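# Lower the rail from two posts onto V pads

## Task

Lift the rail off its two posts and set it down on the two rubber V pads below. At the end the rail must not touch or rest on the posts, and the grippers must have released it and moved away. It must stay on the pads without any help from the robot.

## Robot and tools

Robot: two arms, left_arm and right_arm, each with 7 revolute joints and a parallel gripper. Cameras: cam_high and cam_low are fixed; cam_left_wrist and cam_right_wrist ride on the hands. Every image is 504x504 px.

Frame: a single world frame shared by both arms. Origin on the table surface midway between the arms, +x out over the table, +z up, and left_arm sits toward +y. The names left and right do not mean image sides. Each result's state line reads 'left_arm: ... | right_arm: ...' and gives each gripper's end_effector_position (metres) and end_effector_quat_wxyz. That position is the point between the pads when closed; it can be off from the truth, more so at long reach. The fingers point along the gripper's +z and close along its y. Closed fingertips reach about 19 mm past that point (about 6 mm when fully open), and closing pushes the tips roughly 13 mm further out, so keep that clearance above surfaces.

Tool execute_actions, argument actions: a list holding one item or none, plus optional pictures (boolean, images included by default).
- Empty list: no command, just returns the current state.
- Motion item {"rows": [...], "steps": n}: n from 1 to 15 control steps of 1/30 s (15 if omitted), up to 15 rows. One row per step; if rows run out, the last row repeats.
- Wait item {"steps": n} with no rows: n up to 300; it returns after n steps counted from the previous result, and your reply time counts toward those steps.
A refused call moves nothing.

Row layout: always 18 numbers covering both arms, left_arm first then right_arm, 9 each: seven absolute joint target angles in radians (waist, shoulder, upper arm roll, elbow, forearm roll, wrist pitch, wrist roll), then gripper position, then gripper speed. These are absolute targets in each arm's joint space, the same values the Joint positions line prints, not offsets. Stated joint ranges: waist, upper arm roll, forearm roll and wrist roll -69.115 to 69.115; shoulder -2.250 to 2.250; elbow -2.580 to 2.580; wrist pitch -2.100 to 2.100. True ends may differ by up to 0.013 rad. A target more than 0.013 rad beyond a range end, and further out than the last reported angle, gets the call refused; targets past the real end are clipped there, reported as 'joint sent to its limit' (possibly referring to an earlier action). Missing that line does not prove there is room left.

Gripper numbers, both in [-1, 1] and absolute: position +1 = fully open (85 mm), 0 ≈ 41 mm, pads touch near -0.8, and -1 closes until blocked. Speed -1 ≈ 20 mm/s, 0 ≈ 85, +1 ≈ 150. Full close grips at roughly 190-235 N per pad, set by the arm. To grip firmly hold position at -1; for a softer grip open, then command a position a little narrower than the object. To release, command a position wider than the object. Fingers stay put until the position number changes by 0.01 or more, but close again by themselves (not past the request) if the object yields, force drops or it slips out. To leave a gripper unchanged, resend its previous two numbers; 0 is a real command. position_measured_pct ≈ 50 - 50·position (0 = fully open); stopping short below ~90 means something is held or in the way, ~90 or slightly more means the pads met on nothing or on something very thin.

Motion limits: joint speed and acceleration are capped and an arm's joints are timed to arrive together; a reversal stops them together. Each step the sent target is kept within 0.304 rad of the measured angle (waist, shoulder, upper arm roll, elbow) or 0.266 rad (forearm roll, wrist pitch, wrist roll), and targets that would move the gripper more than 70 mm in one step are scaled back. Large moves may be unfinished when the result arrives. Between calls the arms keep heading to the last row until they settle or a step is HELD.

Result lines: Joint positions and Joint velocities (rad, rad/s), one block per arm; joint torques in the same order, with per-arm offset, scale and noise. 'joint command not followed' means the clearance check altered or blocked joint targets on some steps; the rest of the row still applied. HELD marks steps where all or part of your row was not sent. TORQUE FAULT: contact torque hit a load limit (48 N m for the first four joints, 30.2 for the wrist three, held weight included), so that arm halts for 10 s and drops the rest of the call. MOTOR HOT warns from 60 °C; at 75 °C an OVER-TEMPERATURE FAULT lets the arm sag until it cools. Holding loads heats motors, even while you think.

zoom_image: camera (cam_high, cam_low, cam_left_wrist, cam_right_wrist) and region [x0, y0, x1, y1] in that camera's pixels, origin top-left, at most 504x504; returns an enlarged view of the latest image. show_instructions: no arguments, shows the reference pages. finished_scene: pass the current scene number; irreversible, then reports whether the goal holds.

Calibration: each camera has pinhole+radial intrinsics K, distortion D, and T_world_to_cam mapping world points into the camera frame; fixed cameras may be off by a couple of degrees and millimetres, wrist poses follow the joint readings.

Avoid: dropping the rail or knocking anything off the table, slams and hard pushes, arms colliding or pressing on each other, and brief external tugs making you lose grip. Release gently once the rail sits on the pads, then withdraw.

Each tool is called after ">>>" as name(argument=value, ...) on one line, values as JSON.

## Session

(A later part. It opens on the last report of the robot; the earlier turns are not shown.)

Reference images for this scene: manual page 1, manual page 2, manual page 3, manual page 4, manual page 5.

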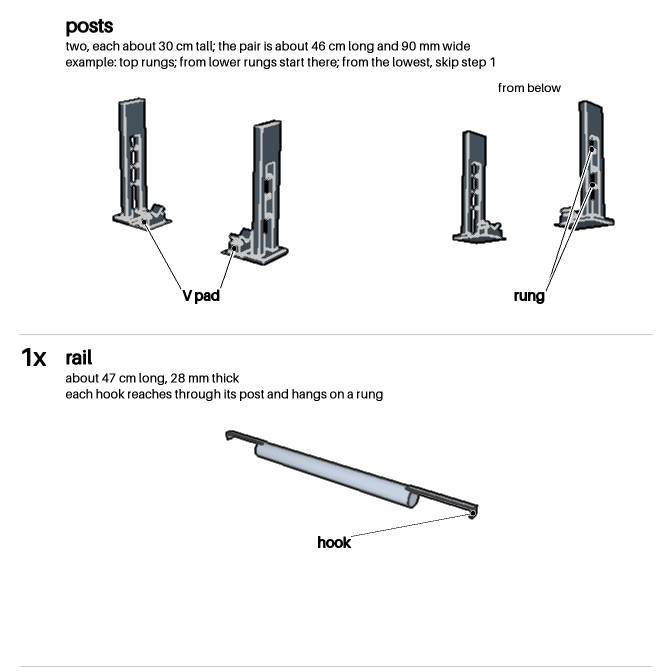

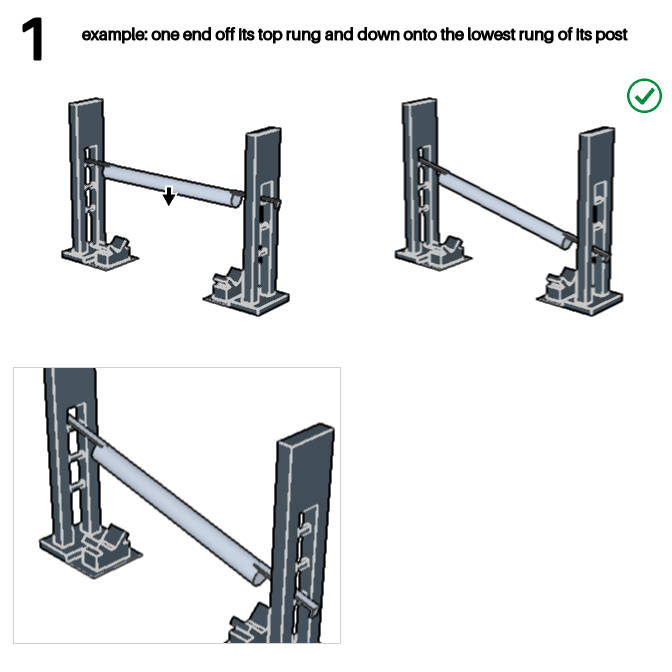

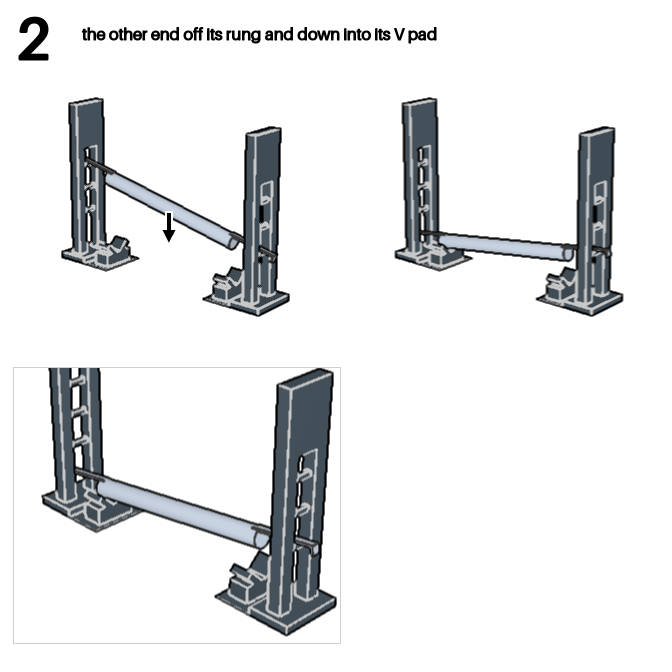

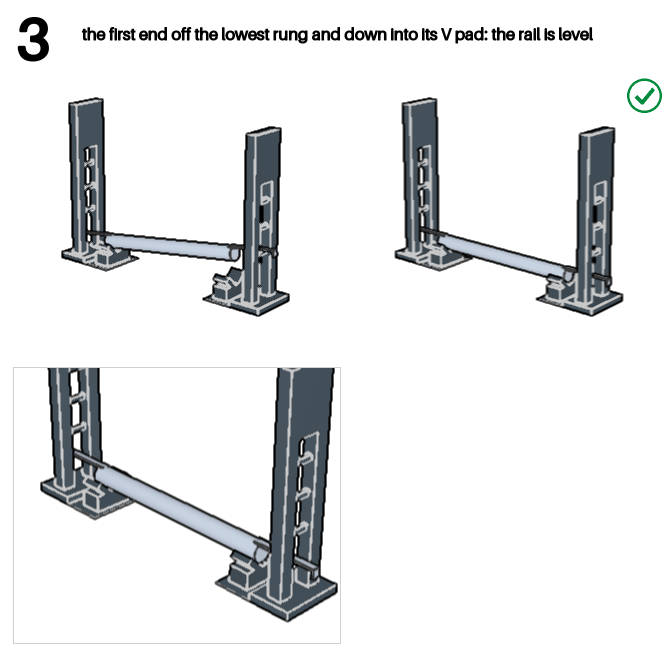

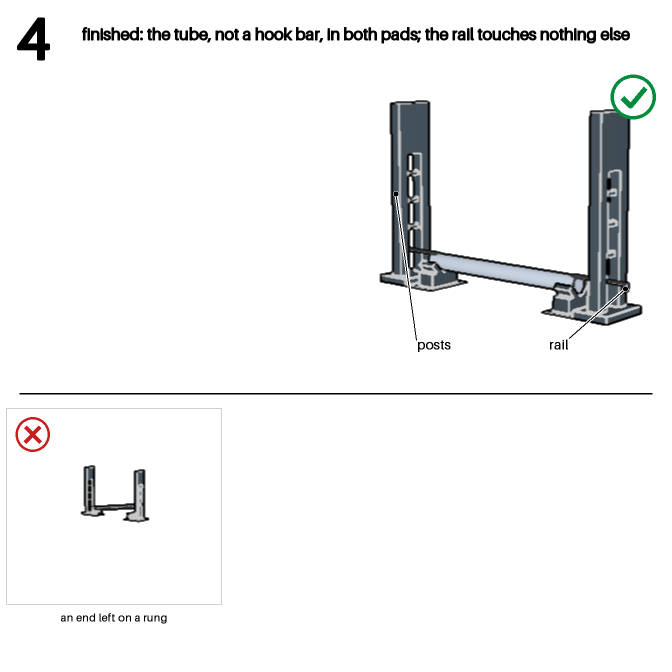

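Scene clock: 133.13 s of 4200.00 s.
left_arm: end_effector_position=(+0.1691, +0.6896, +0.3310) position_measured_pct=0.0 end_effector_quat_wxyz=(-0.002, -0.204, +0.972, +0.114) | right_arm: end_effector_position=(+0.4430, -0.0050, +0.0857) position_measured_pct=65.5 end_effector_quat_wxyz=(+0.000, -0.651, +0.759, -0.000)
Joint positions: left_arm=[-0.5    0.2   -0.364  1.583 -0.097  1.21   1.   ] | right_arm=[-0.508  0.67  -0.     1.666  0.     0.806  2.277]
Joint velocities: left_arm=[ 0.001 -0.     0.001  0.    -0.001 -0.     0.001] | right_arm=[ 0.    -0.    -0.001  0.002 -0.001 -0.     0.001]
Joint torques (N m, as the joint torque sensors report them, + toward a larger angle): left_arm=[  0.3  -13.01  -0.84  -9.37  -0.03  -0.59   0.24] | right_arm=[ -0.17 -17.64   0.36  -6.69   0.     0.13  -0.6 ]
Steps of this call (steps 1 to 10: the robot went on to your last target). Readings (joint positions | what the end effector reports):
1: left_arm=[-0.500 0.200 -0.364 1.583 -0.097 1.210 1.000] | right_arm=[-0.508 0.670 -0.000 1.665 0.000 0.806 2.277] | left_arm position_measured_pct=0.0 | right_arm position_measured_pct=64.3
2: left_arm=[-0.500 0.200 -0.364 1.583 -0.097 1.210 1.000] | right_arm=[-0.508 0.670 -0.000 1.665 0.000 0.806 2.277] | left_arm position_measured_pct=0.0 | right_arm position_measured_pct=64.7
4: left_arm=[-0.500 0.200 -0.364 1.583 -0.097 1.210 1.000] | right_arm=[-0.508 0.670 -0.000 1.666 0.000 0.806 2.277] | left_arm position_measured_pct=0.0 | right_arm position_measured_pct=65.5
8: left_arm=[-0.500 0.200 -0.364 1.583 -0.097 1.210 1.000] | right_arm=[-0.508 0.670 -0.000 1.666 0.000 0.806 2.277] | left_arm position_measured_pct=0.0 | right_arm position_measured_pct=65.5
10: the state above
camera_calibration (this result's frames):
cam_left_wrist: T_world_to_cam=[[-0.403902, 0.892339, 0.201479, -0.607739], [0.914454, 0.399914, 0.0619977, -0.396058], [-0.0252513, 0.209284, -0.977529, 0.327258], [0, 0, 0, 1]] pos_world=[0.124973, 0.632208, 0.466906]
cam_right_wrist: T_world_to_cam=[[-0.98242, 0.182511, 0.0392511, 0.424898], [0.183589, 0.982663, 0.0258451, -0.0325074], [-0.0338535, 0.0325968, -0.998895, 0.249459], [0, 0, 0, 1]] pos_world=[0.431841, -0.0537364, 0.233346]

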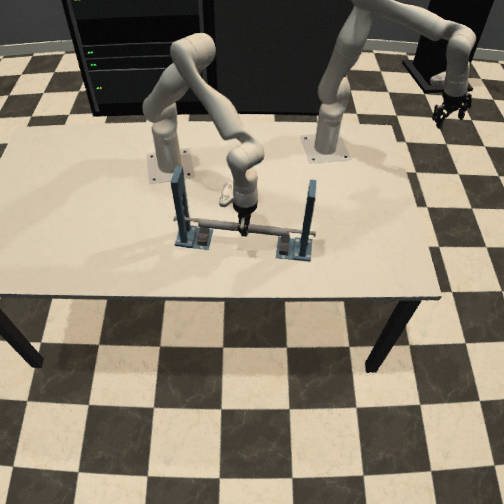

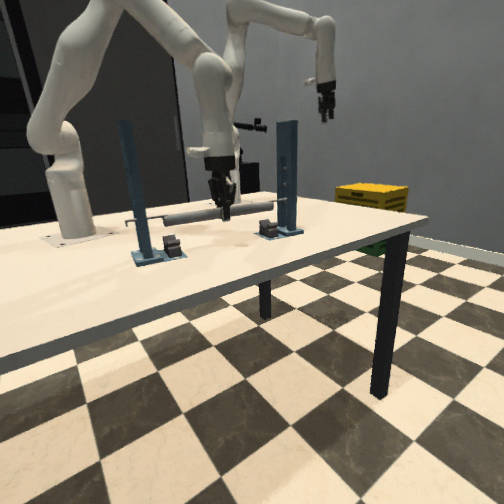

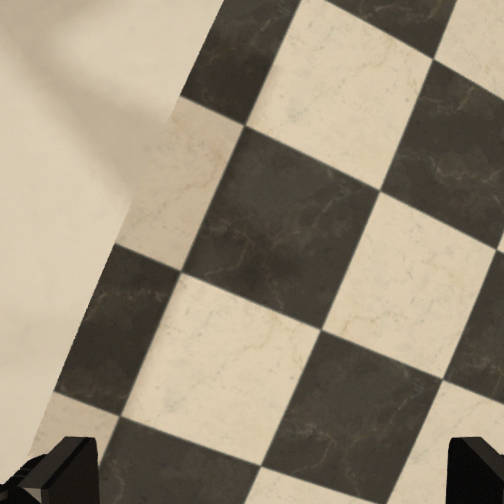

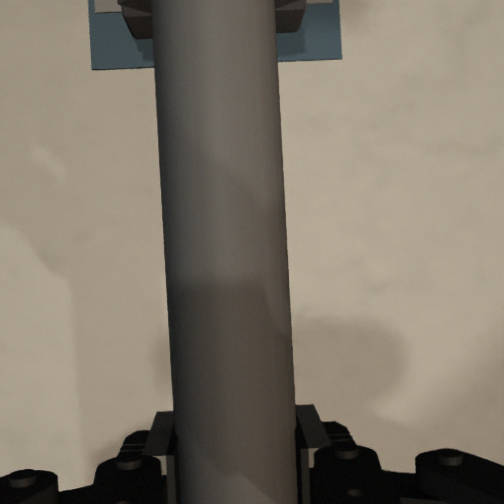

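>>> execute_actions(actions=[{"rows":[[-0.5,0.2,-0.364,1.583,-0.097,1.21,1.0,1,0,-0.5077,0.6619,0,1.66,0,0.82,2.2761,-1,-0.3],[-0.5,0.2,-0.364,1.583,-0.097,1.21,1.0,1,0,-0.5077,0.6619,0,1.66,0,0.82,2.2761,-1,-0.3],[-0.5,0.2,-0.364,1.583,-0.097,1.21,1.0,1,0,-0.5077,0.6619,0,1.66,0,0.82,2.2761,-1,-0.3],[-0.5,0.2,-0.364,1.583,-0.097,1.21,1.0,1,0,-0.5077,0.652,0,1.6545,0,0.835,2.2761,-1,-0.3],[-0.5,0.2,-0.364,1.583,-0.097,1.21,1.0,1,0,-0.5077,0.652,0,1.6545,0,0.835,2.2761,-1,-0.3],[-0.5,0.2,-0.364,1.583,-0.097,1.21,1.0,1,0,-0.5077,0.6419,0,1.649,0,0.8507,2.2761,-1,-0.3]],"steps":15}])

>>> zoom_image(camera="cam_low", region=[110, 150, 320, 280])

Scene clock: 185.00 s of 4200.00 s.
left_arm: end_effector_position=(+0.1691, +0.6896, +0.3310) position_measured_pct=0.0 end_effector_quat_wxyz=(-0.002, -0.204, +0.972, +0.114) | right_arm: end_effector_position=(+0.4431, -0.0051, +0.1031) position_measured_pct=65.5 end_effector_quat_wxyz=(-0.000, -0.651, +0.759, -0.000)
Joint positions: left_arm=[-0.5    0.2   -0.364  1.583 -0.097  1.21   1.   ] | right_arm=[-0.508  0.642  0.     1.649  0.     0.851  2.276]
Joint velocities: left_arm=[ 0.001  0.     0.002  0.     0.    -0.     0.   ] | right_arm=[ 0.    -0.002  0.002  0.001  0.     0.002 -0.   ]
Joint torques (N m, as the joint torque sensors report them, + toward a larger angle): left_arm=[  0.22 -13.    -1.04  -9.4   -0.05  -0.55   0.19] | right_arm=[ -0.55 -20.09   0.22  -8.03   0.39   0.46  -0.02]
Steps of this call (steps 1 to 15: the robot went on to your last target; steps 16 to 90: nothing new was sent; then 48.37 s passed at rest; steps 91 to 105: all 15 steps of this action). Readings (joint positions | what the end effector reports):
91: left_arm=[-0.500 0.200 -0.364 1.583 -0.097 1.210 1.000] | right_arm=[-0.508 0.669 -0.000 1.665 0.000 0.807 2.277] | left_arm position_measured_pct=0.0 | right_arm position_measured_pct=65.5
92: left_arm=[-0.500 0.200 -0.364 1.583 -0.097 1.210 1.000] | right_arm=[-0.508 0.667 -0.000 1.664 0.000 0.812 2.276] | left_arm position_measured_pct=0.0 | right_arm position_measured_pct=65.5
94: left_arm=[-0.500 0.200 -0.364 1.583 -0.097 1.210 1.000] | right_arm=[-0.508 0.663 -0.000 1.661 -0.000 0.819 2.276] | left_arm position_measured_pct=0.0 | right_arm position_measured_pct=65.5
98: left_arm=[-0.500 0.200 -0.364 1.583 -0.097 1.210 1.000] | right_arm=[-0.508 0.647 0.000 1.651 -0.000 0.844 2.276] | left_arm position_measured_pct=0.0 | right_arm position_measured_pct=65.5
105: the state above
camera_calibration (this result's frames):
cam_left_wrist: T_world_to_cam=[[-0.403902, 0.892339, 0.201479, -0.607739], [0.914454, 0.399914, 0.0619977, -0.396058], [-0.0252512, 0.209284, -0.977529, 0.327258], [0, 0, 0, 1]] pos_world=[0.124973, 0.632208, 0.466906]
cam_right_wrist: T_world_to_cam=[[-0.982173, 0.183721, 0.0397945, 0.424092], [0.184808, 0.982441, 0.0256011, -0.0334366], [-0.0343923, 0.032499, -0.99888, 0.267075], [0, 0, 0, 1]] pos_world=[0.431897, -0.0537448, 0.250755]

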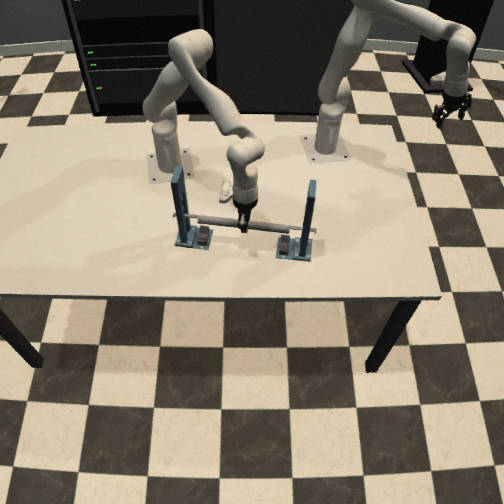

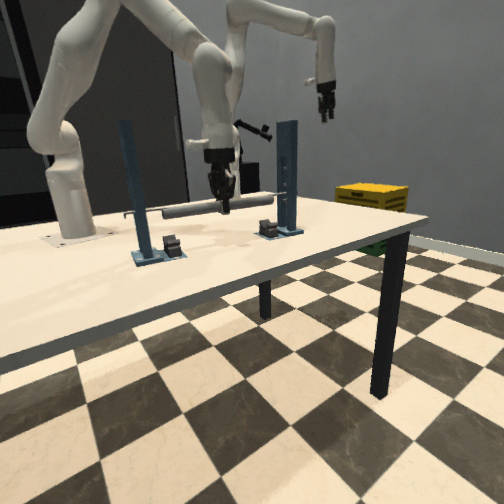

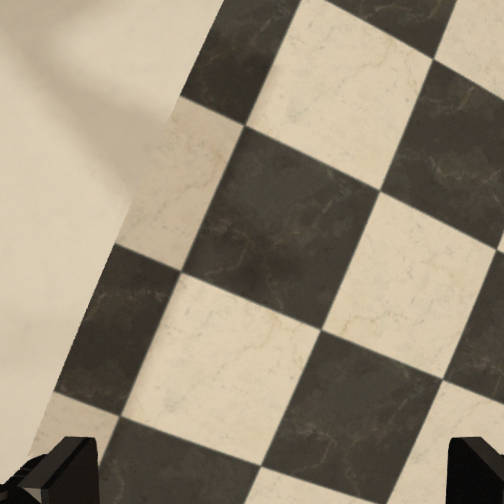

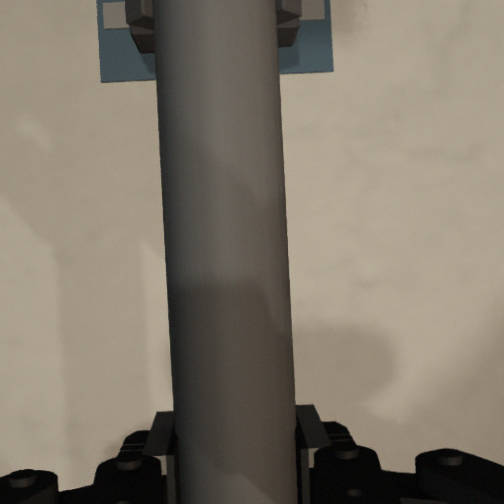

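Region (110, 150, 320, 280) of cam_low's 504x504 image, scaled by 2.400, with more detail than that image has; it fills the top 312 rows of this view, and the rest is white.

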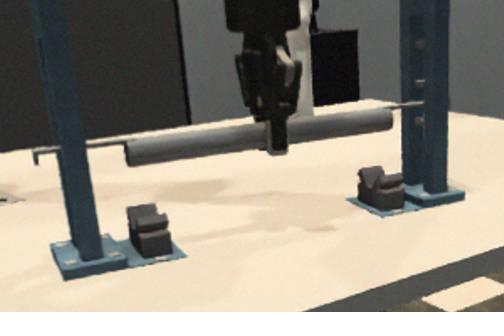

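>>> execute_actions(actions=[{"rows":[[-0.5,0.2,-0.364,1.583,-0.097,1.21,1.0,1,0,-0.5077,0.637,0,1.6463,0,0.8583,2.2761,-1,-0.3],[-0.5,0.2,-0.364,1.583,-0.097,1.21,1.0,1,0,-0.5077,0.637,0,1.6463,0,0.8583,2.2761,-1,-0.3],[-0.5,0.2,-0.364,1.583,-0.097,1.21,1.0,1,0,-0.5077,0.637,0,1.6463,0,0.8583,2.2761,-1,-0.3],[-0.5,0.2,-0.364,1.583,-0.097,1.21,1.0,1,0,-0.5077,0.637,0,1.6463,0,0.8583,2.2761,-1,-0.3],[-0.5,0.2,-0.364,1.583,-0.097,1.21,1.0,1,0,-0.5316,0.6628,0,1.5934,0,0.8854,2.2522,-1,-0.3]],"steps":15}], pictures=false)

>>> execute_actions(actions=[{"rows":[[-0.5,0.2,-0.364,1.583,-0.097,1.21,1.0,1,0,-0.5555,0.6894,0,1.5383,0,0.9139,2.2283,-1,-0.3]],"steps":15}])

>>> zoom_image(camera="cam_low", region=[110, 150, 320, 280])

>>> zoom_image(camera="cam_high", region=[160, 160, 330, 270])

Scene clock: 194.90 s of 4200.00 s.
left_arm: end_effector_position=(+0.1691, +0.6896, +0.3310) position_measured_pct=0.0 end_effector_quat_wxyz=(-0.002, -0.204, +0.972, +0.114) | right_arm: end_effector_position=(+0.4465, +0.0134, +0.1066) position_measured_pct=65.5 end_effector_quat_wxyz=(+0.000, -0.651, +0.759, +0.000)
Joint positions: left_arm=[-0.5    0.2   -0.364  1.583 -0.097  1.21   1.   ] | right_arm=[-0.531  0.662 -0.     1.594  0.     0.885  2.252]
Joint velocities: left_arm=[-0.001  0.    -0.    -0.     0.     0.001  0.   ] | right_arm=[-0.004  0.009  0.002 -0.003  0.     0.001 -0.001]
Joint torques (N m, as the joint torque sensors report them, + toward a larger angle): left_arm=[  0.4  -13.35  -1.05  -9.61  -0.19  -0.51   0.15] | right_arm=[ -0.01 -20.5    0.23  -8.34   0.13   0.38  -0.17]
Steps of this call (steps 1 to 15: the robot went on to your last target; steps 16 to 90: nothing new was sent; then 6.40 s passed at rest; steps 91 to 105: all 15 steps of this action). Readings (joint positions | what the end effector reports):
91: left_arm=[-0.500 0.200 -0.364 1.583 -0.097 1.210 1.000] | right_arm=[-0.508 0.641 -0.000 1.649 0.000 0.852 2.276] | left_arm position_measured_pct=0.0 | right_arm position_measured_pct=65.5
92: left_arm=[-0.500 0.200 -0.364 1.583 -0.097 1.210 1.000] | right_arm=[-0.508 0.639 -0.000 1.648 -0.000 0.854 2.276] | left_arm position_measured_pct=0.0 | right_arm position_measured_pct=65.5
94: left_arm=[-0.500 0.200 -0.364 1.583 -0.097 1.210 1.000] | right_arm=[-0.508 0.638 0.000 1.647 0.000 0.857 2.276] | left_arm position_measured_pct=0.0 | right_arm position_measured_pct=65.5
98: left_arm=[-0.500 0.200 -0.364 1.583 -0.097 1.210 1.000] | right_arm=[-0.523 0.654 0.001 1.616 0.001 0.875 2.263] | left_arm position_measured_pct=0.0 | right_arm position_measured_pct=65.5
105: the state above

Scene clock: 195.40 s of 4200.00 s.
left_arm: end_effector_position=(+0.1691, +0.6896, +0.3310) position_measured_pct=0.0 end_effector_quat_wxyz=(-0.002, -0.204, +0.972, +0.114) | right_arm: end_effector_position=(+0.4489, +0.0325, +0.1063) position_measured_pct=65.5 end_effector_quat_wxyz=(+0.000, -0.651, +0.759, +0.000)
Joint positions: left_arm=[-0.5    0.2   -0.364  1.583 -0.097  1.21   1.   ] | right_arm=[-0.555  0.689 -0.     1.538 -0.     0.914  2.228]
Joint velocities: left_arm=[-0.    -0.     0.     0.    -0.     0.001 -0.   ] | right_arm=[-0.002  0.001  0.     0.001 -0.001  0.     0.   ]
Joint torques (N m, as the joint torque sensors report them, + toward a larger angle): left_arm=[  0.23 -13.09  -0.95  -9.78   0.03  -0.6    0.19] | right_arm=[ -0.35 -21.96   0.17  -8.52   0.23   0.42  -0.41]
Steps of this call (steps 1 to 15: all 15 steps of this action). Readings (joint positions | what the end effector reports):
1: left_arm=[-0.500 0.200 -0.364 1.583 -0.097 1.210 1.000] | right_arm=[-0.532 0.663 0.000 1.593 0.000 0.886 2.252] | left_arm position_measured_pct=0.0 | right_arm position_measured_pct=65.5
2: left_arm=[-0.500 0.200 -0.364 1.583 -0.097 1.210 1.000] | right_arm=[-0.535 0.666 0.001 1.587 0.000 0.889 2.250] | left_arm position_measured_pct=0.0 | right_arm position_measured_pct=65.5
4: left_arm=[-0.500 0.200 -0.364 1.583 -0.097 1.210 1.000] | right_arm=[-0.546 0.680 0.001 1.563 0.001 0.902 2.239] | left_arm position_measured_pct=0.0 | right_arm position_measured_pct=65.5
8: left_arm=[-0.500 0.200 -0.364 1.583 -0.097 1.210 1.000] | right_arm=[-0.554 0.688 -0.001 1.539 -0.000 0.913 2.229] | left_arm position_measured_pct=0.0 | right_arm position_measured_pct=65.5
15: the state above
camera_calibration (this result's frames):
cam_left_wrist: T_world_to_cam=[[-0.403903, 0.892339, 0.201479, -0.607739], [0.914453, 0.399914, 0.0619976, -0.396058], [-0.0252513, 0.209284, -0.977529, 0.327258], [0, 0, 0, 1]] pos_world=[0.124973, 0.632208, 0.466906]
cam_right_wrist: T_world_to_cam=[[-0.982154, 0.183884, 0.0394932, 0.422829], [0.184976, 0.982399, 0.0260215, -0.0716636], [-0.0340131, 0.0328624, -0.998881, 0.26915], [0, 0, 0, 1]] pos_world=[0.437694, -0.0161939, 0.254015]

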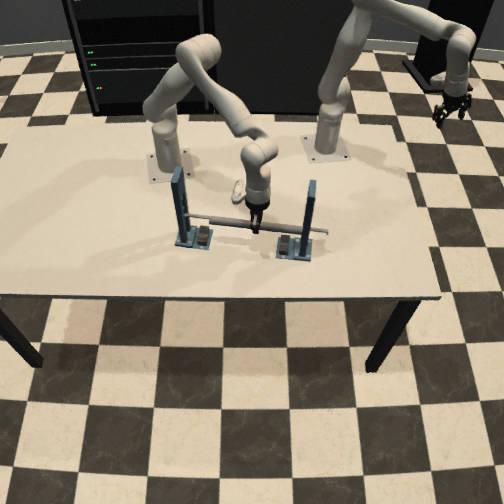

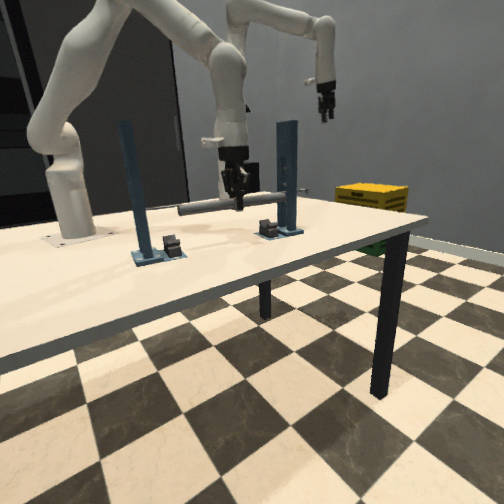

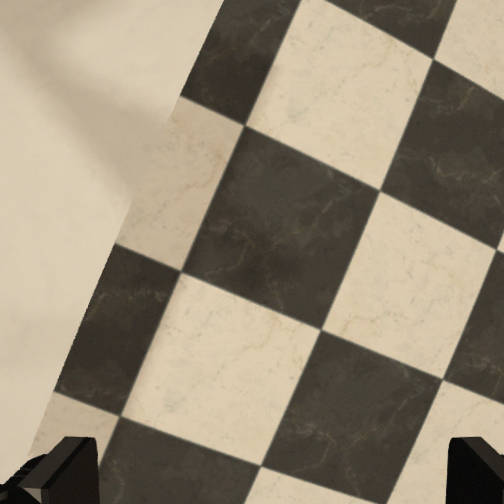

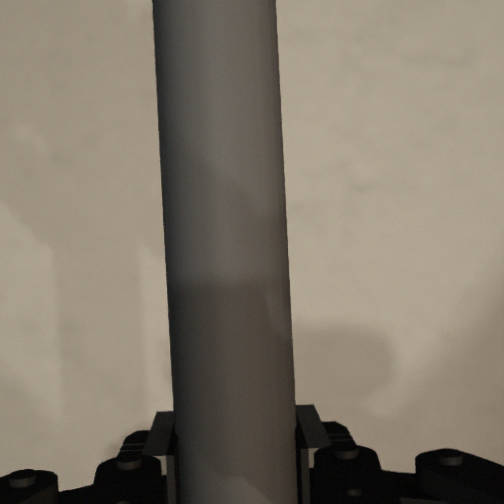

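Region (110, 150, 320, 280) of cam_low's 504x504 image, scaled by 2.400, with more detail than that image has; it fills the top 312 rows of this view, and the rest is white.

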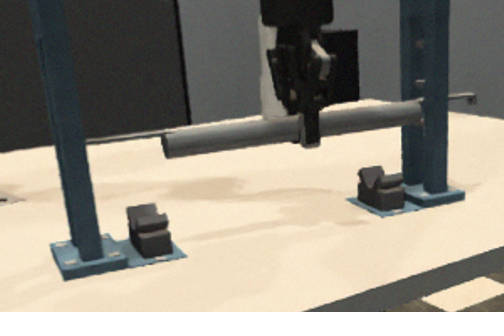

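Region (160, 160, 330, 270) of cam_high's 504x504 image, scaled by 2.965, with more detail than that image has; it fills the top 326 rows of this view, and the rest is white.

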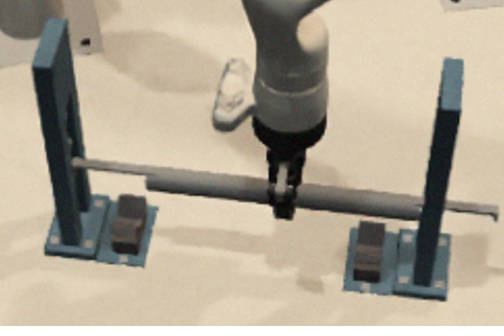

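>>> zoom_image(camera="cam_high", region=[165, 195, 225, 255])

>>> zoom_image(camera="cam_high", region=[275, 205, 335, 265])

>>> zoom_image(camera="cam_low", region=[255, 160, 315, 220])

Region (165, 195, 225, 255) of cam_high's 504x504 image, scaled by 8.400, with more detail than that image has.

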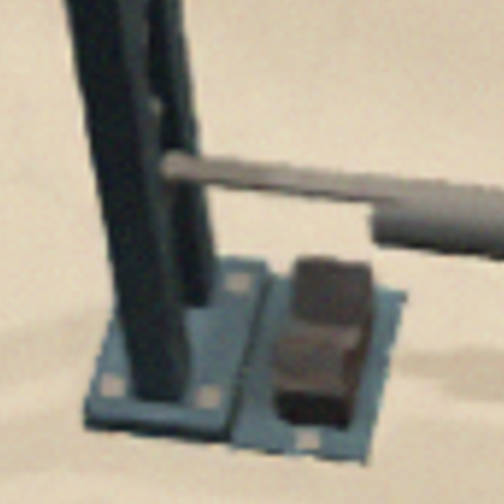

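Region (275, 205, 335, 265) of cam_high's 504x504 image, scaled by 8.400, with more detail than that image has.

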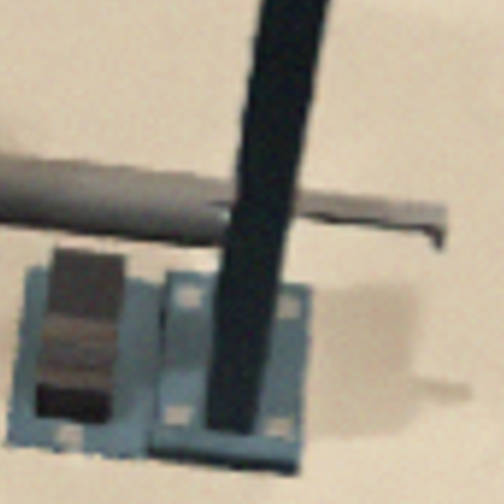

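Region (255, 160, 315, 220) of cam_low's 504x504 image, scaled by 8.400, with more detail than that image has.

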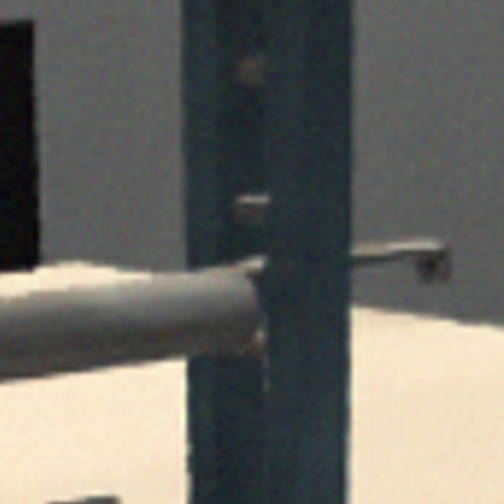

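>>> execute_actions(actions=[{"rows":[[-0.5,0.2,-0.364,1.583,-0.097,1.21,1.0,1,0,-0.5375,0.684,0,1.5887,-0.046,0.832,2.279,-1,-0.3]],"steps":15}])

>>> zoom_image(camera="cam_low", region=[110, 150, 320, 280])

Scene clock: 208.73 s of 4200.00 s.
left_arm: end_effector_position=(+0.1691, +0.6896, +0.3310) position_measured_pct=0.0 end_effector_quat_wxyz=(-0.002, -0.204, +0.972, +0.114) | right_arm: end_effector_position=(+0.4484, +0.0340, +0.0970) position_measured_pct=65.5 end_effector_quat_wxyz=(+0.018, -0.652, +0.758, +0.018)
Joint positions: left_arm=[-0.5    0.2   -0.364  1.583 -0.097  1.21   1.   ] | right_arm=[-0.538  0.684  0.     1.589 -0.046  0.832  2.279]
Joint velocities: left_arm=[ 0. -0.  0.  0.  0.  0. -0.] | right_arm=[ 0.002 -0.003  0.001  0.001 -0.    -0.     0.   ]
Joint torques (N m, as the joint torque sensors report them, + toward a larger angle): left_arm=[  0.27 -13.19  -1.12  -9.54  -0.13  -0.64   0.07] | right_arm=[  0.11 -20.86   0.23  -8.38   0.13   0.45  -0.47]
Steps of this call (steps 1 to 15: the robot went on to your last target; steps 16 to 90: nothing new was sent; then 9.83 s passed at rest; steps 91 to 105: all 15 steps of this action). Readings (joint positions | what the end effector reports):
91: left_arm=[-0.500 0.200 -0.364 1.583 -0.097 1.210 1.000] | right_arm=[-0.555 0.689 -0.000 1.539 -0.001 0.912 2.229] | left_arm position_measured_pct=0.0 | right_arm position_measured_pct=65.5
92: left_arm=[-0.500 0.200 -0.364 1.583 -0.097 1.210 1.000] | right_arm=[-0.552 0.688 -0.000 1.545 -0.005 0.904 2.234] | left_arm position_measured_pct=0.0 | right_arm position_measured_pct=65.5
94: left_arm=[-0.500 0.200 -0.364 1.583 -0.097 1.210 1.000] | right_arm=[-0.543 0.685 -0.000 1.568 -0.026 0.866 2.258] | left_arm position_measured_pct=0.0 | right_arm position_measured_pct=65.5
98: left_arm=[-0.500 0.200 -0.364 1.583 -0.097 1.210 1.000] | right_arm=[-0.539 0.685 0.000 1.588 -0.046 0.833 2.278] | left_arm position_measured_pct=0.0 | right_arm position_measured_pct=65.5
105: the state above
camera_calibration (this result's frames):
cam_left_wrist: T_world_to_cam=[[-0.403902, 0.892339, 0.201479, -0.607739], [0.914454, 0.399914, 0.0619974, -0.396058], [-0.0252514, 0.209284, -0.977529, 0.327259], [0, 0, 0, 1]] pos_world=[0.124973, 0.632208, 0.466906]
cam_right_wrist: T_world_to_cam=[[-0.982825, 0.179161, 0.044238, 0.422405], [0.182127, 0.980334, 0.0759912, -0.0762419], [-0.0297534, 0.082743, -0.996127, 0.255861], [0, 0, 0, 1]] pos_world=[0.436648, -0.0221065, 0.241978]

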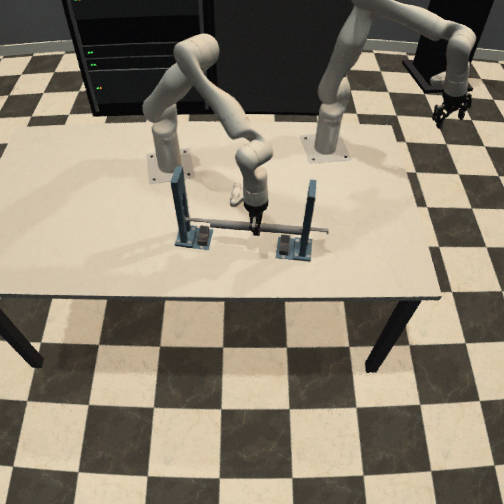

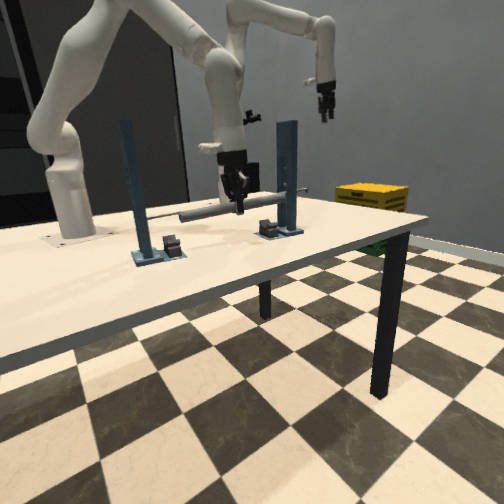

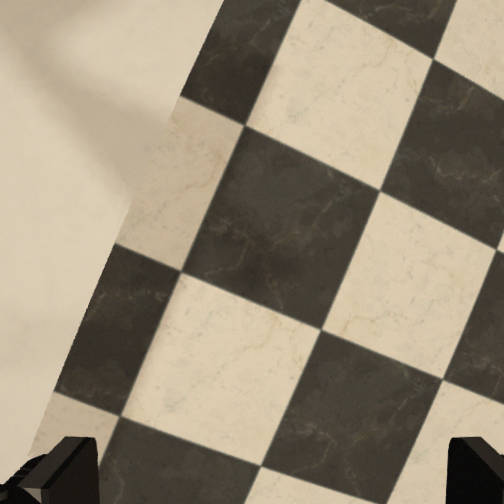

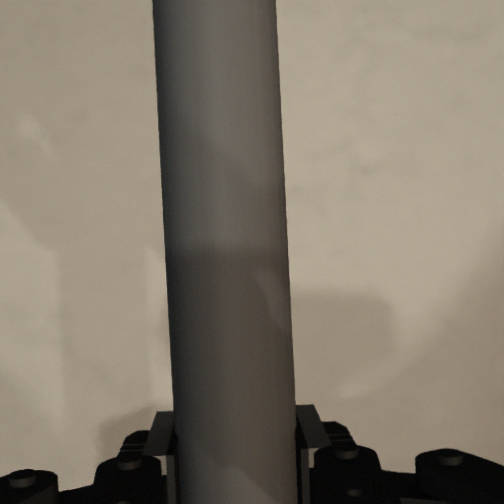

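Region (110, 150, 320, 280) of cam_low's 504x504 image, scaled by 2.400, with more detail than that image has; it fills the top 312 rows of this view, and the rest is white.

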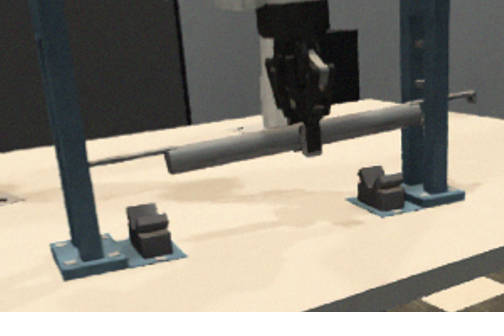

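Tilting correctly with no contact torque. Full tilt.

>>> execute_actions(actions=[{"rows":[[-0.5,0.2,-0.364,1.583,-0.097,1.21,1.0,1,0,-0.5195,0.6786,0,1.6391,-0.0923,0.7506,2.3298,-1,-0.3]],"steps":15}])

>>> zoom_image(camera="cam_low", region=[110, 150, 320, 280])

>>> zoom_image(camera="cam_high", region=[165, 195, 225, 255])

Scene clock: 211.80 s of 4200.00 s.
left_arm: end_effector_position=(+0.1691, +0.6896, +0.3310) position_measured_pct=0.0 end_effector_quat_wxyz=(-0.002, -0.204, +0.972, +0.114) | right_arm: end_effector_position=(+0.4489, +0.0340, +0.0889) position_measured_pct=65.5 end_effector_quat_wxyz=(+0.037, -0.650, +0.758, +0.032)
Joint positions: left_arm=[-0.5    0.2   -0.364  1.583 -0.097  1.21   1.   ] | right_arm=[-0.52   0.679  0.     1.639 -0.092  0.751  2.33 ]
Joint velocities: left_arm=[-0.     0.     0.     0.    -0.     0.001 -0.   ] | right_arm=[ 0.002  0.    -0.001 -0.    -0.    -0.001 -0.   ]
Joint torques (N m, as the joint torque sensors report them, + toward a larger angle): left_arm=[  0.41 -13.25  -0.91  -9.54   0.1   -0.6    0.19] | right_arm=[ -0.6  -21.18   0.02  -8.25   0.08   0.24  -0.2 ]
Steps of this call (steps 1 to 15: the robot went on to your last target; steps 16 to 77: nothing new was sent; steps 78 to 92: all 15 steps of this action). Readings (joint positions | what the end effector reports):
78: left_arm=[-0.500 0.200 -0.364 1.583 -0.097 1.210 1.000] | right_arm=[-0.537 0.684 -0.000 1.590 -0.047 0.831 2.280] | left_arm position_measured_pct=0.0 | right_arm position_measured_pct=65.5
79: left_arm=[-0.500 0.200 -0.364 1.583 -0.097 1.210 1.000] | right_arm=[-0.534 0.683 -0.001 1.595 -0.051 0.822 2.285] | left_arm position_measured_pct=0.0 | right_arm position_measured_pct=65.5
81: left_arm=[-0.500 0.200 -0.364 1.583 -0.097 1.210 1.000] | right_arm=[-0.526 0.680 -0.000 1.619 -0.073 0.785 2.308] | left_arm position_measured_pct=0.0 | right_arm position_measured_pct=65.5
85: left_arm=[-0.500 0.200 -0.364 1.583 -0.097 1.210 1.000] | right_arm=[-0.521 0.679 0.000 1.638 -0.092 0.752 2.329] | left_arm position_measured_pct=0.0 | right_arm position_measured_pct=65.5
92: the state above
camera_calibration (this result's frames):
cam_left_wrist: T_world_to_cam=[[-0.403902, 0.892339, 0.201479, -0.607739], [0.914453, 0.399914, 0.0619975, -0.396058], [-0.0252514, 0.209284, -0.977529, 0.327259], [0, 0, 0, 1]] pos_world=[0.124973, 0.632208, 0.466906]
cam_right_wrist: T_world_to_cam=[[-0.982863, 0.179293, 0.04283, 0.423433], [0.18329, 0.975266, 0.123532, -0.0803559], [-0.0196222, 0.129266, -0.991416, 0.241285], [0, 0, 0, 1]] pos_world=[0.43564, -0.0287401, 0.231005]

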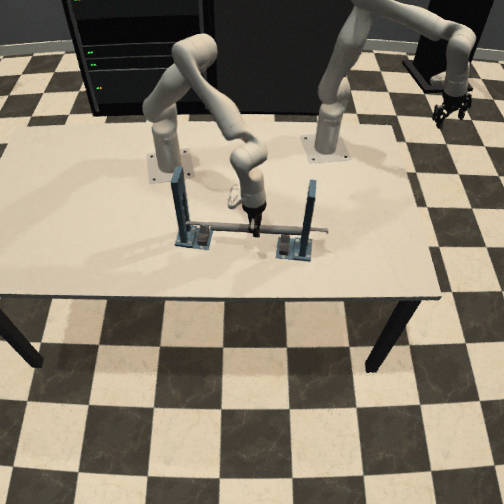

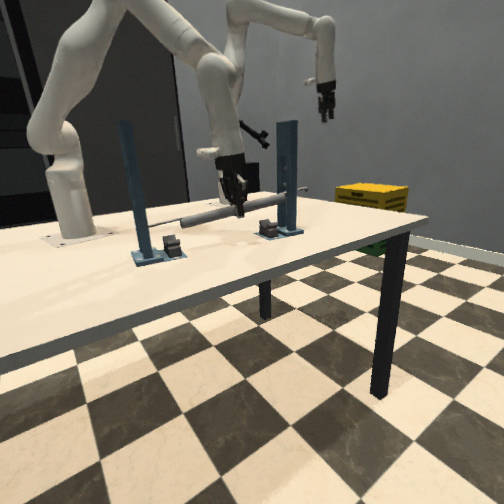

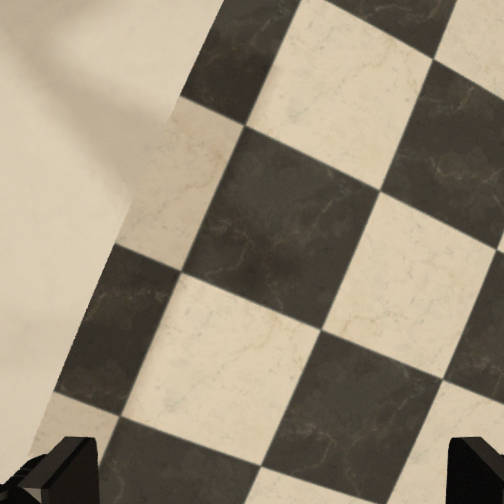

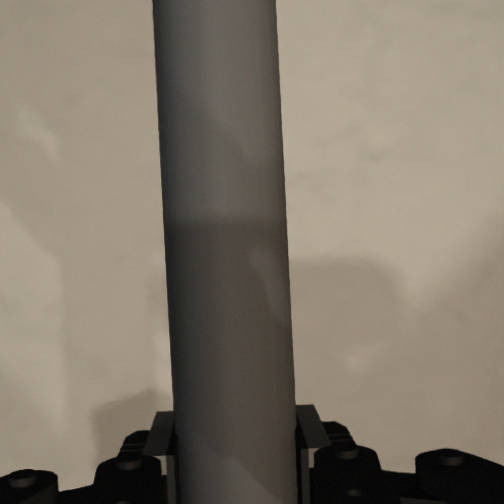

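Region (110, 150, 320, 280) of cam_low's 504x504 image, scaled by 2.400, with more detail than that image has; it fills the top 312 rows of this view, and the rest is white.

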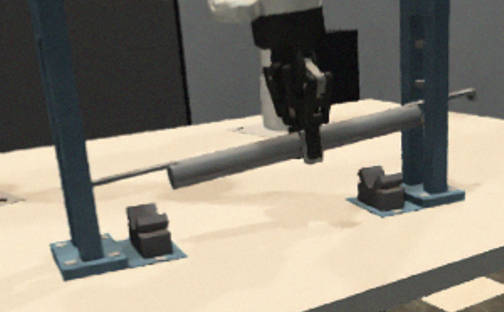

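Region (165, 195, 225, 255) of cam_high's 504x504 image, scaled by 8.400, with more detail than that image has.

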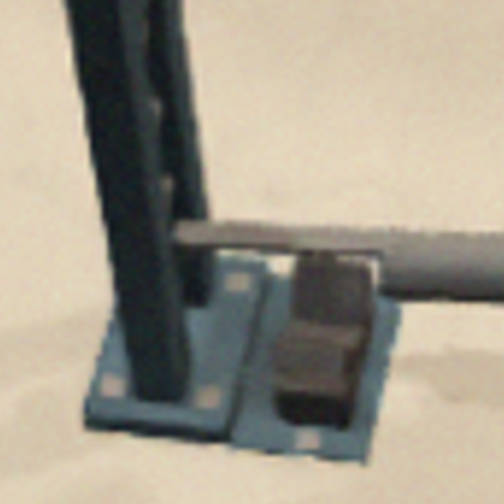

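>>> execute_actions(actions=[{"rows":[[-0.5,0.2,-0.364,1.583,-0.097,1.21,1.0,1,0,-0.4675,0.6384,0,1.7423,-0.1049,0.6915,2.3952,-1,-0.3]],"steps":15}])

>>> zoom_image(camera="cam_low", region=[110, 150, 320, 280])

Scene clock: 221.63 s of 4200.00 s.
left_arm: end_effector_position=(+0.1691, +0.6896, +0.3310) position_measured_pct=0.0 end_effector_quat_wxyz=(-0.002, -0.204, +0.972, +0.114) | right_arm: end_effector_position=(+0.4429, -0.0033, +0.0849) position_measured_pct=65.5 end_effector_quat_wxyz=(+0.037, -0.651, +0.758, +0.032)
Joint positions: left_arm=[-0.5    0.2   -0.364  1.583 -0.097  1.21   1.   ] | right_arm=[-0.468  0.639 -0.     1.742 -0.105  0.691  2.395]
Joint velocities: left_arm=[ 0.002  0.     0.     0.    -0.    -0.001 -0.   ] | right_arm=[ 0.006 -0.007  0.002  0.003 -0.    -0.     0.001]
Joint torques (N m, as the joint torque sensors report them, + toward a larger angle): left_arm=[  0.27 -13.22  -1.17  -9.67  -0.02  -0.69   0.31] | right_arm=[ -0.06 -19.5    0.02  -7.39  -0.06   0.14  -0.36]
Steps of this call (steps 1 to 15: the robot went on to your last target; steps 16 to 90: nothing new was sent; then 6.33 s passed at rest; steps 91 to 105: all 15 steps of this action). Readings (joint positions | what the end effector reports):
91: left_arm=[-0.500 0.200 -0.364 1.583 -0.097 1.210 1.000] | right_arm=[-0.519 0.678 -0.000 1.640 -0.092 0.750 2.330] | left_arm position_measured_pct=0.0 | right_arm position_measured_pct=65.5
92: left_arm=[-0.500 0.200 -0.364 1.583 -0.097 1.210 1.000] | right_arm=[-0.515 0.675 -0.001 1.645 -0.093 0.747 2.333] | left_arm position_measured_pct=0.0 | right_arm position_measured_pct=65.5
94: left_arm=[-0.500 0.200 -0.364 1.583 -0.097 1.210 1.000] | right_arm=[-0.501 0.663 -0.002 1.672 -0.097 0.731 2.350] | left_arm position_measured_pct=0.0 | right_arm position_measured_pct=65.5
98: left_arm=[-0.500 0.200 -0.364 1.583 -0.097 1.210 1.000] | right_arm=[-0.471 0.642 0.002 1.735 -0.103 0.696 2.391] | left_arm position_measured_pct=0.0 | right_arm position_measured_pct=65.5
105: the state above
camera_calibration (this result's frames):
cam_left_wrist: T_world_to_cam=[[-0.403902, 0.892339, 0.201479, -0.607739], [0.914453, 0.399914, 0.0619974, -0.396058], [-0.0252514, 0.209284, -0.977529, 0.327259], [0, 0, 0, 1]] pos_world=[0.124973, 0.632208, 0.466906]
cam_right_wrist: T_world_to_cam=[[-0.982945, 0.178759, 0.0431887, 0.424399], [0.182802, 0.975386, 0.123308, -0.0420975], [-0.0200833, 0.1291, -0.991428, 0.242249], [0, 0, 0, 1]] pos_world=[0.429722, -0.0660781, 0.227034]

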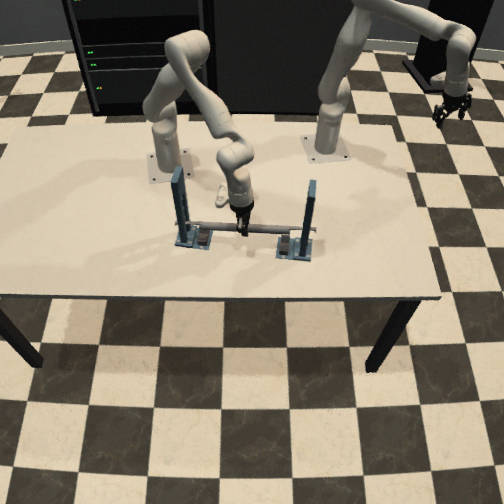

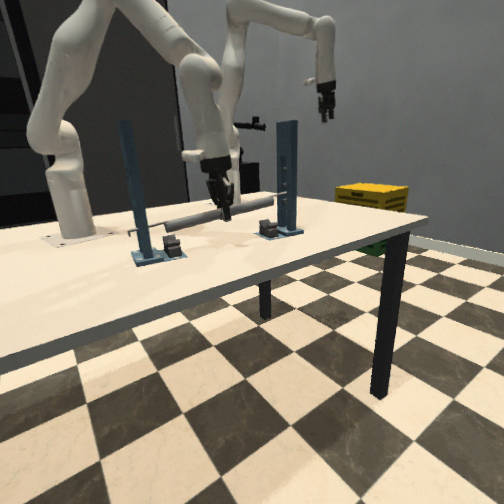

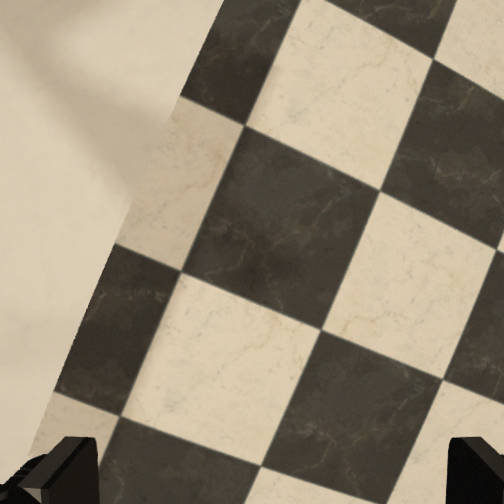

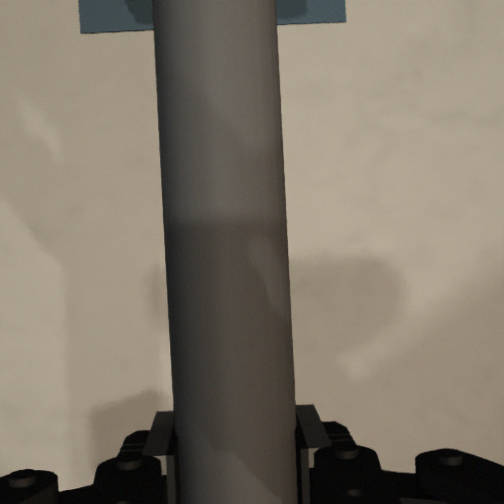

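Region (110, 150, 320, 280) of cam_low's 504x504 image, scaled by 2.400, with more detail than that image has; it fills the top 312 rows of this view, and the rest is white.

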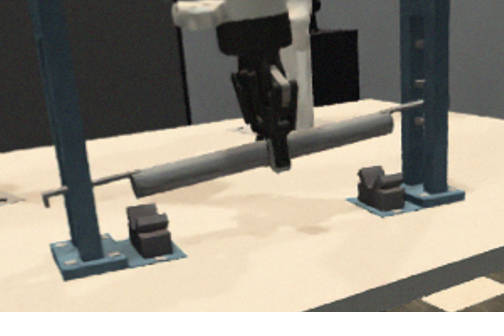

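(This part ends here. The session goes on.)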